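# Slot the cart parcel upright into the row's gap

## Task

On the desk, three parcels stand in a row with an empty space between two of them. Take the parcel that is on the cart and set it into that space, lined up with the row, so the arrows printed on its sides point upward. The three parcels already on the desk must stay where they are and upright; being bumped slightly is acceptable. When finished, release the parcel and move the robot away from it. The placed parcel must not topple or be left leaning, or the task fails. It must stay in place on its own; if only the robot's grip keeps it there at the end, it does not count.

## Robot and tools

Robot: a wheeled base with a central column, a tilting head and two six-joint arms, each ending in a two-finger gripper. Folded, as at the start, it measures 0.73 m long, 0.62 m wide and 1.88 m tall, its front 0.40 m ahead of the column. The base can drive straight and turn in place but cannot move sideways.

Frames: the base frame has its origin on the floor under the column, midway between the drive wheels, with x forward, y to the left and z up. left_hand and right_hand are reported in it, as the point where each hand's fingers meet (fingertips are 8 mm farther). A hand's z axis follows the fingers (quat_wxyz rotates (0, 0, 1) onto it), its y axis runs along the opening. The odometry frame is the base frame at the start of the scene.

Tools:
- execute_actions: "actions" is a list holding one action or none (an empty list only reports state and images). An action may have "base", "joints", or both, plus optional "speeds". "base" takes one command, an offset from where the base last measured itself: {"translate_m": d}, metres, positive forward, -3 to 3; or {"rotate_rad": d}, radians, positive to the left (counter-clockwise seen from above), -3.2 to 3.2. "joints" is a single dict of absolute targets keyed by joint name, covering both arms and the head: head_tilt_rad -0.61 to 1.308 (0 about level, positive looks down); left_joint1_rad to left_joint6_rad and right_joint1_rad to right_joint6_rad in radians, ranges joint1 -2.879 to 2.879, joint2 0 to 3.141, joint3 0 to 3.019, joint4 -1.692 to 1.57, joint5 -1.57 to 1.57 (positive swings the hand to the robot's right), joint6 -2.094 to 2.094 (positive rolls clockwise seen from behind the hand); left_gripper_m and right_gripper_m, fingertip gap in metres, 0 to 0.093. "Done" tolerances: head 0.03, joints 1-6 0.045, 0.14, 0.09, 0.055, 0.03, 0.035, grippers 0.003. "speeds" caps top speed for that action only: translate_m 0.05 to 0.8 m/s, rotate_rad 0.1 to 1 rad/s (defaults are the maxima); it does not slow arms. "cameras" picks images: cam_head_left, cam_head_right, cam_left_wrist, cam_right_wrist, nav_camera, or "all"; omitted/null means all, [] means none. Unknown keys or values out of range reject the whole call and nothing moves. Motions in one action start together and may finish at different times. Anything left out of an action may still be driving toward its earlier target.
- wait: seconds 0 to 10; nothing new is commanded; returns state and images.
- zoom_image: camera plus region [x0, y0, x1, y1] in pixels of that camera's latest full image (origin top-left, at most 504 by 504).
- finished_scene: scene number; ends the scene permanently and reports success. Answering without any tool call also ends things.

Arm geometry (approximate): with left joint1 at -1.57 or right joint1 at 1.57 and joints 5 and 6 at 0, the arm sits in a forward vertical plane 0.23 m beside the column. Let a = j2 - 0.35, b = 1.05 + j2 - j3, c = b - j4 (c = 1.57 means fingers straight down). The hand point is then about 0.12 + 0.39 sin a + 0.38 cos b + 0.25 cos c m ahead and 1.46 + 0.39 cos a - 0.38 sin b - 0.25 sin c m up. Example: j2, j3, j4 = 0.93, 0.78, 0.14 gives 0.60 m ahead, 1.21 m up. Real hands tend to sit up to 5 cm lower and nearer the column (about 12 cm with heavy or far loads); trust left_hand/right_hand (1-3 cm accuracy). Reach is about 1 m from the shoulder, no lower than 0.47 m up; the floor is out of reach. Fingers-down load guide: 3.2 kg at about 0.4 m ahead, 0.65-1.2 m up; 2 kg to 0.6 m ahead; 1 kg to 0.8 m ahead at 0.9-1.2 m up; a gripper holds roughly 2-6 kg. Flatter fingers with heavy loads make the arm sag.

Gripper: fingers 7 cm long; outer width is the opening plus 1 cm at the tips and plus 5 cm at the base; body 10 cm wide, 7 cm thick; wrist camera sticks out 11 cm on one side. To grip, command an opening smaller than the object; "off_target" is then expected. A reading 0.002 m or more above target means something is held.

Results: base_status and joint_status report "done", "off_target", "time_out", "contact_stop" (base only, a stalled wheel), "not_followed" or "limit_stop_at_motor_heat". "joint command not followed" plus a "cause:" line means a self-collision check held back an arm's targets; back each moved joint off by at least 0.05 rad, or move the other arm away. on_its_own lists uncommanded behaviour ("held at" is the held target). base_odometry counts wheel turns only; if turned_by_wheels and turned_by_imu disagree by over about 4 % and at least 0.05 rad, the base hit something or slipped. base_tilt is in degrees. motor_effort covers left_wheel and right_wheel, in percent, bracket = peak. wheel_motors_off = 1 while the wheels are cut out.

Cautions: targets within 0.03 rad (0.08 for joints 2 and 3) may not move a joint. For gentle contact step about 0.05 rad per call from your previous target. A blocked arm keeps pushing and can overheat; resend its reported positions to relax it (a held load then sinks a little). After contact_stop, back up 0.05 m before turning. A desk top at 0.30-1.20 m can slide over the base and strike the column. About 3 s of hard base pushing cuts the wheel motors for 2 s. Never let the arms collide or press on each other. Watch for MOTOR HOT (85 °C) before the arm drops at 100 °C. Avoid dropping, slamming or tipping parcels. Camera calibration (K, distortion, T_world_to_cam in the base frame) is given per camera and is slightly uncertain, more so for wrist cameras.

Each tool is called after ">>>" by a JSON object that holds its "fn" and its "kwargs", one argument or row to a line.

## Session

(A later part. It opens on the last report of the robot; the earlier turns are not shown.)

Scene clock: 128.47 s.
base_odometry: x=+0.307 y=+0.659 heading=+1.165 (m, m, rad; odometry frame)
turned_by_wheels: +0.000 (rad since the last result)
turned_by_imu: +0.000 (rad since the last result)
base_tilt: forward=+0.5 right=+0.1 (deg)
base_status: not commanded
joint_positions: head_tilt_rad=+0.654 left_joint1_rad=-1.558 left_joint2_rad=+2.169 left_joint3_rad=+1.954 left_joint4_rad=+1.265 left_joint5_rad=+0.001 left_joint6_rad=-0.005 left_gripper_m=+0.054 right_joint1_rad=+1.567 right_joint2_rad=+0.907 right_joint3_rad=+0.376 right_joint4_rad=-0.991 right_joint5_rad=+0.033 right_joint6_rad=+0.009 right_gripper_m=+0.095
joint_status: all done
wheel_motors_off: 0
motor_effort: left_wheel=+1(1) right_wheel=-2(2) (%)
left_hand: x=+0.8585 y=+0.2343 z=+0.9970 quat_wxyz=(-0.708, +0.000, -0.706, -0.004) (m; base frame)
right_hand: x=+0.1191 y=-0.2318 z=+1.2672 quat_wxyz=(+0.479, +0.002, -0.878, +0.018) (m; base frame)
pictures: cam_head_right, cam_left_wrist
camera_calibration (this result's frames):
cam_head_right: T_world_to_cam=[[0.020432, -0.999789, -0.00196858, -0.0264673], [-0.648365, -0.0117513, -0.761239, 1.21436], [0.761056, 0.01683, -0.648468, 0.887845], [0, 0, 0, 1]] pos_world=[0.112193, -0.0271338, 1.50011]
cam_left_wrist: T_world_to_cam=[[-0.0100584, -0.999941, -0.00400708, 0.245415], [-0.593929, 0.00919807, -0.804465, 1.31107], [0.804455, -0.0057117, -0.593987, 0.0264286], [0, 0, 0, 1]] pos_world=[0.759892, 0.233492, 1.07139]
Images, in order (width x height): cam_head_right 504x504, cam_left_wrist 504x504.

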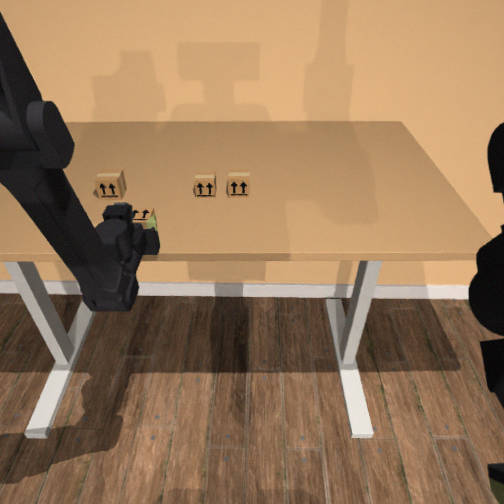

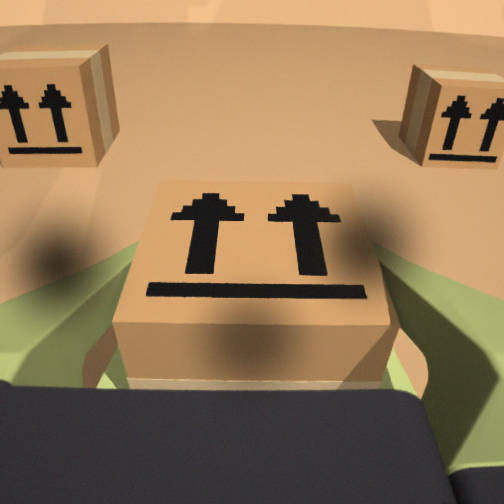

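>>> {"fn": "execute_actions", "kwargs": {
  "actions": [
    {"joints":{"left_gripper_m":0.093,"left_joint2_rad":2.165}}
  ],
  "cameras": []
}}

>>> {"fn": "execute_actions", "kwargs": {
  "actions": [
    {"base":{"translate_m":-0.22}}
  ],
  "cameras": ["cam_left_wrist"]
}}

>>> {"fn": "execute_actions", "kwargs": {
  "actions": [
    {"joints":{"left_joint2_rad":1.52,"left_joint3_rad":1.66,"left_joint4_rad":-0.64}}
  ],
  "cameras": []
}}

>>> {"fn": "execute_actions", "kwargs": {
  "actions": [
    {"base":{"translate_m":0.37}}
  ],
  "cameras": ["cam_head_right","cam_left_wrist"]
}}

Scene clock: 139.80 s.
base_odometry: x=+0.307 y=+0.659 heading=+1.165 (m, m, rad; odometry frame)
turned_by_wheels: +0.000 (rad since the last result)
turned_by_imu: +0.000 (rad since the last result)
base_tilt: forward=+0.5 right=+0.1 (deg)
base_status: not commanded
joint_positions: head_tilt_rad=+0.654 left_joint1_rad=-1.558 left_joint2_rad=+2.169 left_joint3_rad=+1.954 left_joint4_rad=+1.265 left_joint5_rad=+0.001 left_joint6_rad=-0.005 left_gripper_m=+0.093 right_joint1_rad=+1.567 right_joint2_rad=+0.907 right_joint3_rad=+0.376 right_joint4_rad=-0.991 right_joint5_rad=+0.033 right_joint6_rad=+0.009 right_gripper_m=+0.095
joint_status: all done
wheel_motors_off: 0
motor_effort: left_wheel=+1(1) right_wheel=-1(1) (%)
left_hand: x=+0.8585 y=+0.2343 z=+0.9970 quat_wxyz=(-0.708, +0.000, -0.706, -0.004) (m; base frame)
right_hand: x=+0.1191 y=-0.2318 z=+1.2672 quat_wxyz=(+0.479, +0.002, -0.878, +0.018) (m; base frame)
pictures: none
No camera images: the call's "cameras" was empty. Leave "cameras" out to get every camera's image.

Scene clock: 141.63 s.
base_odometry: x=+0.220 y=+0.457 heading=+1.164 (m, m, rad; odometry frame)
turned_by_wheels: -0.001 (rad since the last result)
turned_by_imu: +0.000 (rad since the last result)
base_tilt: forward=+0.5 right=+0.1 (deg)
base_status: done
joint_positions: head_tilt_rad=+0.654 left_joint1_rad=-1.558 left_joint2_rad=+2.169 left_joint3_rad=+1.957 left_joint4_rad=+1.265 left_joint5_rad=+0.001 left_joint6_rad=-0.005 left_gripper_m=+0.093 right_joint1_rad=+1.567 right_joint2_rad=+0.907 right_joint3_rad=+0.372 right_joint4_rad=-0.991 right_joint5_rad=+0.033 right_joint6_rad=+0.009 right_gripper_m=+0.095
joint_status: not commanded
wheel_motors_off: 0
motor_effort: left_wheel=-2(49) right_wheel=-1(60) (%)
left_hand: x=+0.8598 y=+0.2343 z=+0.9982 quat_wxyz=(-0.709, +0.000, -0.705, -0.004) (m; base frame)
right_hand: x=+0.1170 y=-0.2318 z=+1.2681 quat_wxyz=(+0.481, +0.002, -0.877, +0.018) (m; base frame)
pictures: cam_left_wrist
camera_calibration (this result's frames):
cam_left_wrist: T_world_to_cam=[[-0.0100818, -0.999941, -0.00406317, 0.245502], [-0.591163, 0.00923749, -0.806499, 1.31246], [0.806489, -0.00572897, -0.591222, 0.0216608], [0, 0, 0, 1]] pos_world=[0.760883, 0.233488, 1.0723]
Images, in order (width x height): cam_left_wrist 504x504.

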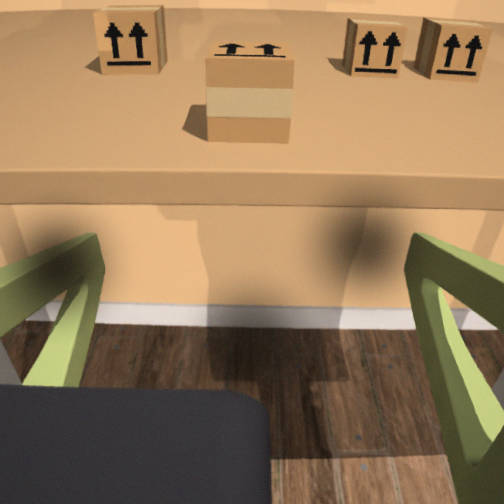

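Scene clock: 143.50 s.
base_odometry: x=+0.220 y=+0.457 heading=+1.164 (m, m, rad; odometry frame)
turned_by_wheels: +0.000 (rad since the last result)
turned_by_imu: +0.000 (rad since the last result)
base_tilt: forward=+0.4 right=+0.1 (deg)
base_status: not commanded
joint_positions: head_tilt_rad=+0.654 left_joint1_rad=-1.558 left_joint2_rad=+1.535 left_joint3_rad=+1.652 left_joint4_rad=-0.636 left_joint5_rad=+0.001 left_joint6_rad=-0.005 left_gripper_m=+0.093 right_joint1_rad=+1.567 right_joint2_rad=+0.907 right_joint3_rad=+0.372 right_joint4_rad=-0.991 right_joint5_rad=+0.033 right_joint6_rad=+0.009 right_gripper_m=+0.095
joint_status: all done
wheel_motors_off: 0
motor_effort: left_wheel=-4(4) right_wheel=-2(2) (%)
left_hand: x=+0.7102 y=+0.2328 z=+1.0475 quat_wxyz=(-0.002, +0.006, -1.000, -0.005) (m; base frame)
right_hand: x=+0.1170 y=-0.2318 z=+1.2681 quat_wxyz=(+0.481, +0.002, -0.877, +0.018) (m; base frame)
pictures: none
No camera images: the call's "cameras" was empty. Leave "cameras" out to get every camera's image.

Scene clock: 145.67 s.
base_odometry: x=+0.367 y=+0.797 heading=+1.165 (m, m, rad; odometry frame)
turned_by_wheels: +0.001 (rad since the last result)
turned_by_imu: +0.001 (rad since the last result)
base_tilt: forward=+0.6 right=+0.2 (deg)
base_status: done
joint_positions: head_tilt_rad=+0.654 left_joint1_rad=-1.558 left_joint2_rad=+1.533 left_joint3_rad=+1.652 left_joint4_rad=-0.637 left_joint5_rad=+0.001 left_joint6_rad=-0.005 left_gripper_m=+0.093 right_joint1_rad=+1.567 right_joint2_rad=+0.907 right_joint3_rad=+0.375 right_joint4_rad=-0.991 right_joint5_rad=+0.033 right_joint6_rad=+0.009 right_gripper_m=+0.095
joint_status: not commanded
wheel_motors_off: 0
motor_effort: left_wheel=+0(47) right_wheel=-1(62) (%)
left_hand: x=+0.7108 y=+0.2328 z=+1.0486 quat_wxyz=(-0.003, +0.006, -1.000, -0.005) (m; base frame)
right_hand: x=+0.1188 y=-0.2318 z=+1.2674 quat_wxyz=(+0.479, +0.002, -0.878, +0.018) (m; base frame)
pictures: cam_head_right, cam_left_wrist
camera_calibration (this result's frames):
cam_head_right: T_world_to_cam=[[0.020431, -0.999789, -0.00197919, -0.0264509], [-0.64876, -0.0117513, -0.760903, 1.21387], [0.760719, 0.01683, -0.648863, 0.88847], [0, 0, 0, 1]] pos_world=[0.112172, -0.0271338, 1.50008]
cam_left_wrist: T_world_to_cam=[[0.0130739, -0.999899, 0.00548801, 0.21624], [-0.80604, -0.00729089, 0.591816, -0.0446547], [-0.591717, -0.0121609, -0.806054, 1.39223], [0, 0, 0, 1]] pos_world=[0.784987, 0.232823, 1.14745]
Images, in order (width x height): cam_head_right 504x504, cam_left_wrist 504x504.

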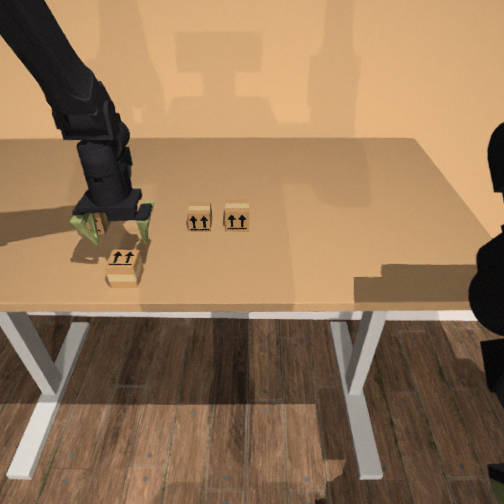

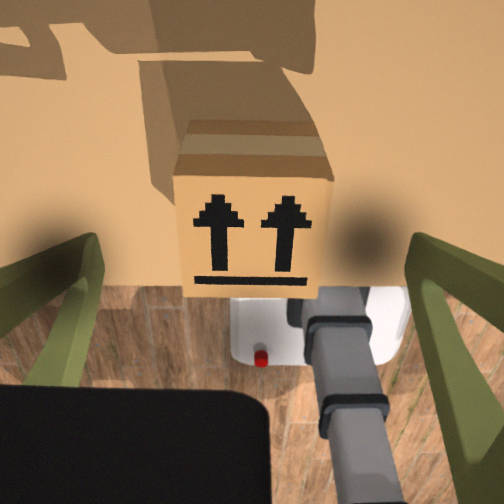

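>>> {"fn": "execute_actions", "kwargs": {
  "actions": [
    {"base":{"translate_m":-0.022},"joints":{"left_joint2_rad":1.71,"left_joint3_rad":1.84}}
  ],
  "cameras": ["cam_left_wrist"]
}}

Scene clock: 152.20 s.
base_odometry: x=+0.358 y=+0.777 heading=+1.165 (m, m, rad; odometry frame)
turned_by_wheels: +0.000 (rad since the last result)
turned_by_imu: +0.000 (rad since the last result)
base_tilt: forward=+0.5 right=+0.2 (deg)
base_status: done
joint_positions: head_tilt_rad=+0.654 left_joint1_rad=-1.558 left_joint2_rad=+1.722 left_joint3_rad=+1.815 left_joint4_rad=-0.639 left_joint5_rad=+0.001 left_joint6_rad=-0.005 left_gripper_m=+0.093 right_joint1_rad=+1.567 right_joint2_rad=+0.906 right_joint3_rad=+0.373 right_joint4_rad=-0.991 right_joint5_rad=+0.033 right_joint6_rad=+0.009 right_gripper_m=+0.095
joint_status: all done
wheel_motors_off: 0
motor_effort: left_wheel=+0(29) right_wheel=+0(42) (%)
left_hand: x=+0.7163 y=+0.2336 z=+0.9730 quat_wxyz=(+0.011, +0.006, -1.000, -0.005) (m; base frame)
right_hand: x=+0.1178 y=-0.2318 z=+1.2678 quat_wxyz=(+0.480, +0.002, -0.877, +0.018) (m; base frame)
pictures: cam_left_wrist
camera_calibration (this result's frames):
cam_left_wrist: T_world_to_cam=[[0.0135324, -0.999894, 0.00528941, 0.217302], [-0.789013, -0.00742861, 0.614331, -0.0295235], [-0.614227, -0.0124868, -0.789031, 1.3342], [0, 0, 0, 1]] pos_world=[0.793266, 0.233719, 1.06971]
Images, in order (width x height): cam_left_wrist 504x504.

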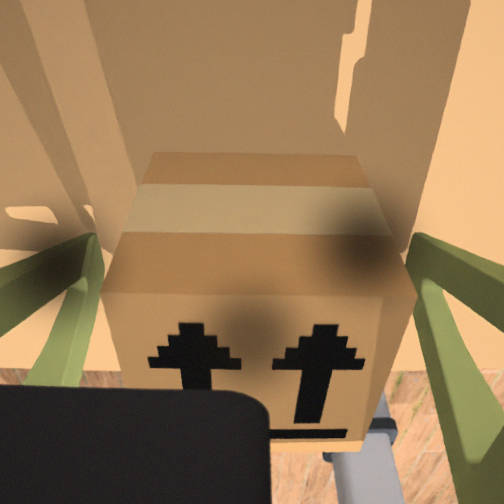

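>>> {"fn": "execute_actions", "kwargs": {
  "actions": [
    {"joints":{"left_gripper_m":0.04}}
  ],
  "cameras": []
}}

>>> {"fn": "execute_actions", "kwargs": {
  "actions": [
    {"joints":{"left_joint2_rad":1.58}}
  ],
  "cameras": []
}}

>>> {"fn": "execute_actions", "kwargs": {
  "actions": [
    {"base":{"translate_m":-0.33},"joints":{"left_joint4_rad":0.6}}
  ],
  "cameras": []
}}

>>> {"fn": "execute_actions", "kwargs": {
  "actions": [
    {"joints":{"left_joint2_rad":2.06,"left_joint3_rad":1.97,"left_joint4_rad":1.15}}
  ],
  "cameras": ["cam_left_wrist"]
}}

Scene clock: 163.53 s.
base_odometry: x=+0.358 y=+0.777 heading=+1.165 (m, m, rad; odometry frame)
turned_by_wheels: +0.000 (rad since the last result)
turned_by_imu: +0.000 (rad since the last result)
base_tilt: forward=+0.7 right=+0.1 (deg)
base_status: not commanded
joint_positions: head_tilt_rad=+0.654 left_joint1_rad=-1.558 left_joint2_rad=+1.722 left_joint3_rad=+1.815 left_joint4_rad=-0.639 left_joint5_rad=+0.001 left_joint6_rad=-0.005 left_gripper_m=+0.054 right_joint1_rad=+1.567 right_joint2_rad=+0.906 right_joint3_rad=+0.373 right_joint4_rad=-0.991 right_joint5_rad=+0.033 right_joint6_rad=+0.009 right_gripper_m=+0.095
joint_status: left_gripper_m off_target (ended at +0.054, target +0.040)
wheel_motors_off: 0
motor_effort: left_wheel=+0(0) right_wheel=+0(0) (%)
left_hand: x=+0.7163 y=+0.2336 z=+0.9730 quat_wxyz=(+0.011, +0.006, -1.000, -0.005) (m; base frame)
right_hand: x=+0.1178 y=-0.2318 z=+1.2678 quat_wxyz=(+0.480, +0.002, -0.877, +0.018) (m; base frame)
pictures: none
No camera images: the call's "cameras" was empty. Leave "cameras" out to get every camera's image.

Scene clock: 164.73 s.
base_odometry: x=+0.358 y=+0.777 heading=+1.165 (m, m, rad; odometry frame)
turned_by_wheels: +0.000 (rad since the last result)
turned_by_imu: +0.000 (rad since the last result)
base_tilt: forward=+0.7 right=+0.3 (deg)
base_status: not commanded
joint_positions: head_tilt_rad=+0.654 left_joint1_rad=-1.558 left_joint2_rad=+1.571 left_joint3_rad=+1.821 left_joint4_rad=-0.639 left_joint5_rad=+0.001 left_joint6_rad=-0.005 left_gripper_m=+0.054 right_joint1_rad=+1.567 right_joint2_rad=+0.906 right_joint3_rad=+0.373 right_joint4_rad=-0.991 right_joint5_rad=+0.033 right_joint6_rad=+0.009 right_gripper_m=+0.095
joint_status: all done
wheel_motors_off: 0
motor_effort: left_wheel=+0(1) right_wheel=+0(0) (%)
left_hand: x=+0.7858 y=+0.2330 z=+1.0700 quat_wxyz=(-0.067, +0.005, -0.998, -0.005) (m; base frame)
right_hand: x=+0.1178 y=-0.2318 z=+1.2678 quat_wxyz=(+0.480, +0.002, -0.877, +0.018) (m; base frame)
pictures: none
No camera images: the call's "cameras" was empty. Leave "cameras" out to get every camera's image.

Scene clock: 166.83 s.
base_odometry: x=+0.228 y=+0.474 heading=+1.166 (m, m, rad; odometry frame)
turned_by_wheels: +0.001 (rad since the last result)
turned_by_imu: +0.002 (rad since the last result)
base_tilt: forward=+0.7 right=+0.3 (deg)
base_status: done
joint_positions: head_tilt_rad=+0.654 left_joint1_rad=-1.558 left_joint2_rad=+1.571 left_joint3_rad=+1.821 left_joint4_rad=+0.584 left_joint5_rad=+0.001 left_joint6_rad=-0.005 left_gripper_m=+0.054 right_joint1_rad=+1.567 right_joint2_rad=+0.906 right_joint3_rad=+0.372 right_joint4_rad=-0.991 right_joint5_rad=+0.033 right_joint6_rad=+0.009 right_gripper_m=+0.095
joint_status: all done
wheel_motors_off: 0
motor_effort: left_wheel=+0(40) right_wheel=+0(48) (%)
left_hand: x=+0.9931 y=+0.2322 z=+1.2611 quat_wxyz=(-0.628, +0.001, -0.778, -0.004) (m; base frame)
right_hand: x=+0.1171 y=-0.2318 z=+1.2681 quat_wxyz=(+0.480, +0.002, -0.877, +0.018) (m; base frame)
pictures: none
No camera images: the call's "cameras" was empty. Leave "cameras" out to get every camera's image.

Scene clock: 168.53 s.
base_odometry: x=+0.228 y=+0.474 heading=+1.166 (m, m, rad; odometry frame)
turned_by_wheels: +0.000 (rad since the last result)
turned_by_imu: +0.000 (rad since the last result)
base_tilt: forward=+0.6 right=+0.3 (deg)
base_status: not commanded
joint_positions: head_tilt_rad=+0.654 left_joint1_rad=-1.558 left_joint2_rad=+2.056 left_joint3_rad=+1.946 left_joint4_rad=+1.135 left_joint5_rad=+0.001 left_joint6_rad=-0.005 left_gripper_m=+0.054 right_joint1_rad=+1.567 right_joint2_rad=+0.906 right_joint3_rad=+0.372 right_joint4_rad=-0.991 right_joint5_rad=+0.033 right_joint6_rad=+0.009 right_gripper_m=+0.095
joint_status: all done
wheel_motors_off: 0
motor_effort: left_wheel=+0(0) right_wheel=-2(2) (%)
left_hand: x=+0.9044 y=+0.2340 z=+1.0475 quat_wxyz=(-0.699, +0.000, -0.715, -0.004) (m; base frame)
right_hand: x=+0.1171 y=-0.2318 z=+1.2681 quat_wxyz=(+0.480, +0.002, -0.877, +0.018) (m; base frame)
pictures: cam_left_wrist
camera_calibration (this result's frames):
cam_left_wrist: T_world_to_cam=[[-0.00988081, -0.999945, -0.00359828, 0.245229], [-0.613994, 0.00890722, -0.789261, 1.38126], [0.789249, -0.00558921, -0.614048, 0.0543165], [0, 0, 0, 1]] pos_world=[0.80764, 0.233215, 1.12441]
Images, in order (width x height): cam_left_wrist 504x504.

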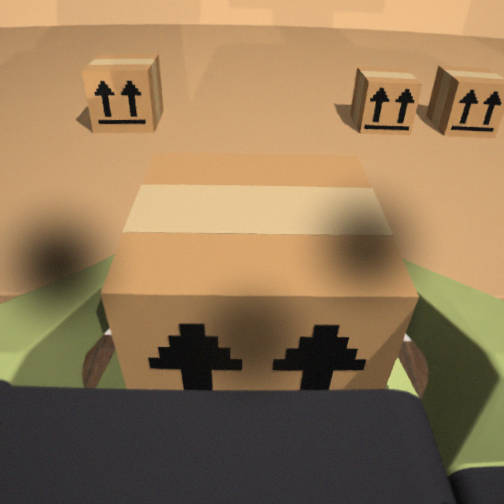

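>>> {"fn": "execute_actions", "kwargs": {
  "actions": [
    {"base":{"translate_m":0.37}}
  ],
  "cameras": []
}}

>>> {"fn": "execute_actions", "kwargs": {
  "actions": [
    {"joints":{"left_joint2_rad":2.14,"left_joint4_rad":1.23}}
  ],
  "cameras": []
}}

>>> {"fn": "execute_actions", "kwargs": {
  "actions": [
    {"joints":{"left_joint2_rad":2.18,"left_joint4_rad":1.26}}
  ],
  "cameras": ["cam_head_right","cam_left_wrist"]
}}

>>> {"fn": "zoom_image", "kwargs": {
  "camera": "cam_head_right",
  "region": [60,170,260,290]
}}

Scene clock: 180.80 s.
base_odometry: x=+0.373 y=+0.814 heading=+1.166 (m, m, rad; odometry frame)
turned_by_wheels: +0.000 (rad since the last result)
turned_by_imu: +0.000 (rad since the last result)
base_tilt: forward=+0.4 right=+0.3 (deg)
base_status: done
joint_positions: head_tilt_rad=+0.654 left_joint1_rad=-1.559 left_joint2_rad=+2.057 left_joint3_rad=+1.947 left_joint4_rad=+1.135 left_joint5_rad=+0.001 left_joint6_rad=-0.005 left_gripper_m=+0.054 right_joint1_rad=+1.567 right_joint2_rad=+0.906 right_joint3_rad=+0.376 right_joint4_rad=-0.991 right_joint5_rad=+0.033 right_joint6_rad=+0.009 right_gripper_m=+0.095
joint_status: not commanded
wheel_motors_off: 0
motor_effort: left_wheel=+0(37) right_wheel=+0(74) (%)
left_hand: x=+0.9044 y=+0.2334 z=+1.0472 quat_wxyz=(-0.699, +0.000, -0.715, -0.004) (m; base frame)
right_hand: x=+0.1190 y=-0.2318 z=+1.2673 quat_wxyz=(+0.479, +0.002, -0.878, +0.018) (m; base frame)
pictures: none
No camera images: the call's "cameras" was empty. Leave "cameras" out to get every camera's image.

Scene clock: 181.63 s.
base_odometry: x=+0.373 y=+0.814 heading=+1.166 (m, m, rad; odometry frame)
turned_by_wheels: +0.000 (rad since the last result)
turned_by_imu: +0.000 (rad since the last result)
base_tilt: forward=+0.7 right=+0.3 (deg)
base_status: not commanded
joint_positions: head_tilt_rad=+0.654 left_joint1_rad=-1.559 left_joint2_rad=+2.154 left_joint3_rad=+1.949 left_joint4_rad=+1.219 left_joint5_rad=+0.001 left_joint6_rad=-0.002 left_gripper_m=+0.054 right_joint1_rad=+1.567 right_joint2_rad=+0.906 right_joint3_rad=+0.376 right_joint4_rad=-0.991 right_joint5_rad=+0.033 right_joint6_rad=+0.009 right_gripper_m=+0.095
joint_status: all done
wheel_motors_off: 0
motor_effort: left_wheel=+0(0) right_wheel=+0(1) (%)
left_hand: x=+0.8636 y=+0.2337 z=+0.9951 quat_wxyz=(-0.695, -0.001, -0.719, -0.005) (m; base frame)
right_hand: x=+0.1190 y=-0.2318 z=+1.2673 quat_wxyz=(+0.479, +0.002, -0.878, +0.018) (m; base frame)
pictures: none
No camera images: the call's "cameras" was empty. Leave "cameras" out to get every camera's image.

Scene clock: 182.23 s.
base_odometry: x=+0.373 y=+0.814 heading=+1.166 (m, m, rad; odometry frame)
turned_by_wheels: +0.000 (rad since the last result)
turned_by_imu: +0.000 (rad since the last result)
base_tilt: forward=+0.6 right=+0.3 (deg)
base_status: not commanded
joint_positions: head_tilt_rad=+0.654 left_joint1_rad=-1.559 left_joint2_rad=+2.163 left_joint3_rad=+1.949 left_joint4_rad=+1.247 left_joint5_rad=+0.001 left_joint6_rad=+0.000 left_gripper_m=+0.054 right_joint1_rad=+1.567 right_joint2_rad=+0.906 right_joint3_rad=+0.376 right_joint4_rad=-0.991 right_joint5_rad=+0.033 right_joint6_rad=+0.009 right_gripper_m=+0.095
joint_status: all done
wheel_motors_off: 0
motor_effort: left_wheel=+0(0) right_wheel=+0(1) (%)
left_hand: x=+0.8593 y=+0.2336 z=+0.9950 quat_wxyz=(-0.702, -0.002, -0.712, -0.005) (m; base frame)
right_hand: x=+0.1190 y=-0.2318 z=+1.2673 quat_wxyz=(+0.479, +0.002, -0.878, +0.018) (m; base frame)
pictures: cam_head_right, cam_left_wrist
camera_calibration (this result's frames):
cam_head_right: T_world_to_cam=[[0.0204306, -0.999789, -0.00198381, -0.0264438], [-0.648932, -0.0117513, -0.760756, 1.21365], [0.760572, 0.01683, -0.649035, 0.888742], [0, 0, 0, 1]] pos_world=[0.112163, -0.0271338, 1.50006]
cam_left_wrist: T_world_to_cam=[[-0.0107735, -0.99991, -0.00802597, 0.249379], [-0.607363, 0.0129198, -0.79432, 1.31059], [0.794352, -0.00368295, -0.607447, 0.0462495], [0, 0, 0, 1]] pos_world=[0.761954, 0.232594, 1.07113]
Images, in order (width x height): cam_head_right 504x504, cam_left_wrist 504x504.

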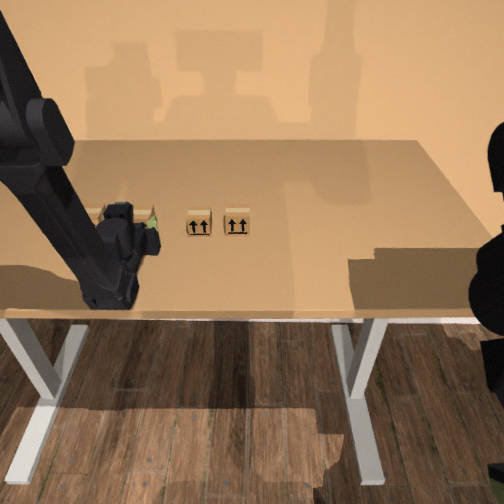

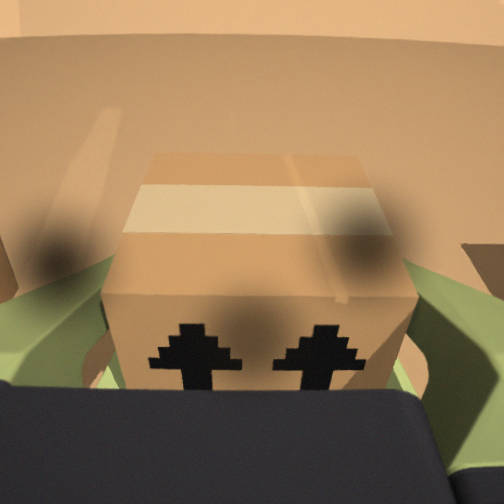

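Region (60, 170, 260, 290) of cam_head_right's 504x504 image, scaled by 2.520, with more detail than that image has; it fills the top 302 rows of this view, and the rest is white.

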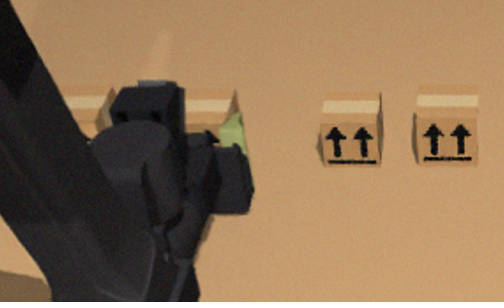

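>>> {"fn": "execute_actions", "kwargs": {
  "actions": [
    {"joints":{"left_gripper_m":0.073,"left_joint2_rad":2.16}}
  ],
  "cameras": []
}}

>>> {"fn": "execute_actions", "kwargs": {
  "actions": [
    {"base":{"translate_m":-0.35}}
  ],
  "cameras": ["cam_left_wrist","cam_head_right"]
}}

Scene clock: 189.73 s.
base_odometry: x=+0.373 y=+0.814 heading=+1.166 (m, m, rad; odometry frame)
turned_by_wheels: +0.000 (rad since the last result)
turned_by_imu: +0.000 (rad since the last result)
base_tilt: forward=+0.5 right=+0.2 (deg)
base_status: not commanded
joint_positions: head_tilt_rad=+0.654 left_joint1_rad=-1.559 left_joint2_rad=+2.163 left_joint3_rad=+1.949 left_joint4_rad=+1.247 left_joint5_rad=+0.001 left_joint6_rad=+0.000 left_gripper_m=+0.073 right_joint1_rad=+1.567 right_joint2_rad=+0.906 right_joint3_rad=+0.376 right_joint4_rad=-0.991 right_joint5_rad=+0.033 right_joint6_rad=+0.009 right_gripper_m=+0.095
joint_status: all done
wheel_motors_off: 0
motor_effort: left_wheel=+0(0) right_wheel=-1(0) (%)
left_hand: x=+0.8593 y=+0.2336 z=+0.9950 quat_wxyz=(-0.702, -0.002, -0.712, -0.005) (m; base frame)
right_hand: x=+0.1190 y=-0.2318 z=+1.2673 quat_wxyz=(+0.479, +0.002, -0.878, +0.018) (m; base frame)
pictures: none
No camera images: the call's "cameras" was empty. Leave "cameras" out to get every camera's image.

Scene clock: 192.00 s.
base_odometry: x=+0.236 y=+0.492 heading=+1.166 (m, m, rad; odometry frame)
turned_by_wheels: -0.001 (rad since the last result)
turned_by_imu: +0.000 (rad since the last result)
base_tilt: forward=+0.5 right=+0.1 (deg)
base_status: done
joint_positions: head_tilt_rad=+0.654 left_joint1_rad=-1.559 left_joint2_rad=+2.164 left_joint3_rad=+1.950 left_joint4_rad=+1.248 left_joint5_rad=+0.001 left_joint6_rad=+0.000 left_gripper_m=+0.073 right_joint1_rad=+1.567 right_joint2_rad=+0.906 right_joint3_rad=+0.372 right_joint4_rad=-0.991 right_joint5_rad=+0.033 right_joint6_rad=+0.009 right_gripper_m=+0.095
joint_status: not commanded
wheel_motors_off: 0
motor_effort: left_wheel=-1(34) right_wheel=-1(54) (%)
left_hand: x=+0.8594 y=+0.2333 z=+0.9952 quat_wxyz=(-0.703, -0.002, -0.711, -0.005) (m; base frame)
right_hand: x=+0.1174 y=-0.2318 z=+1.2680 quat_wxyz=(+0.480, +0.002, -0.877, +0.018) (m; base frame)
pictures: cam_head_right, cam_left_wrist
camera_calibration (this result's frames):
cam_head_right: T_world_to_cam=[[0.0204305, -0.999789, -0.00198473, -0.0264424], [-0.648966, -0.0117513, -0.760726, 1.21361], [0.760543, 0.01683, -0.64907, 0.888797], [0, 0, 0, 1]] pos_world=[0.112161, -0.0271338, 1.50006]
cam_left_wrist: T_world_to_cam=[[-0.0109675, -0.99991, -0.00772105, 0.248942], [-0.606147, 0.0127893, -0.79525, 1.31066], [0.795277, -0.00404183, -0.606233, 0.0443504], [0, 0, 0, 1]] pos_world=[0.761912, 0.232337, 1.07111]
Images, in order (width x height): cam_head_right 504x504, cam_left_wrist 504x504.

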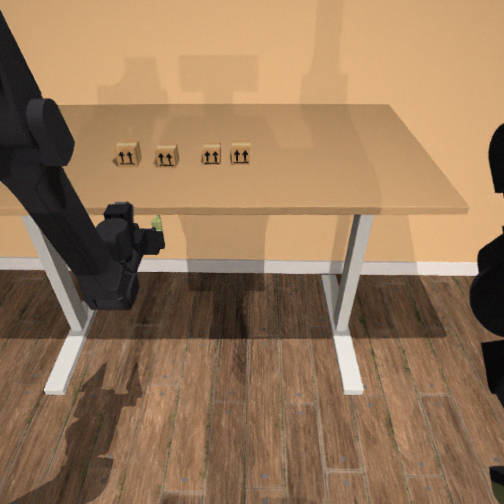

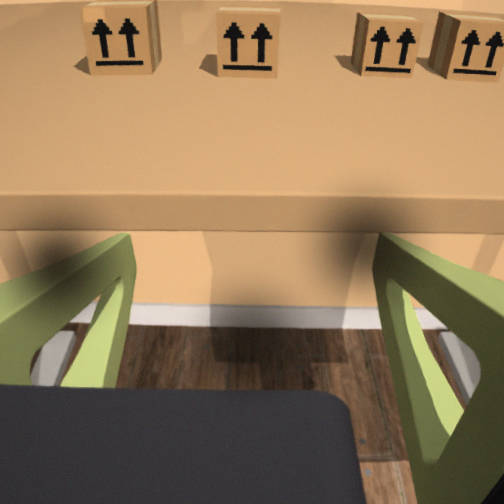

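>>> {"fn": "finished_scene", "kwargs": {
  "scene": 2
}}

The scene is finished: the task was done.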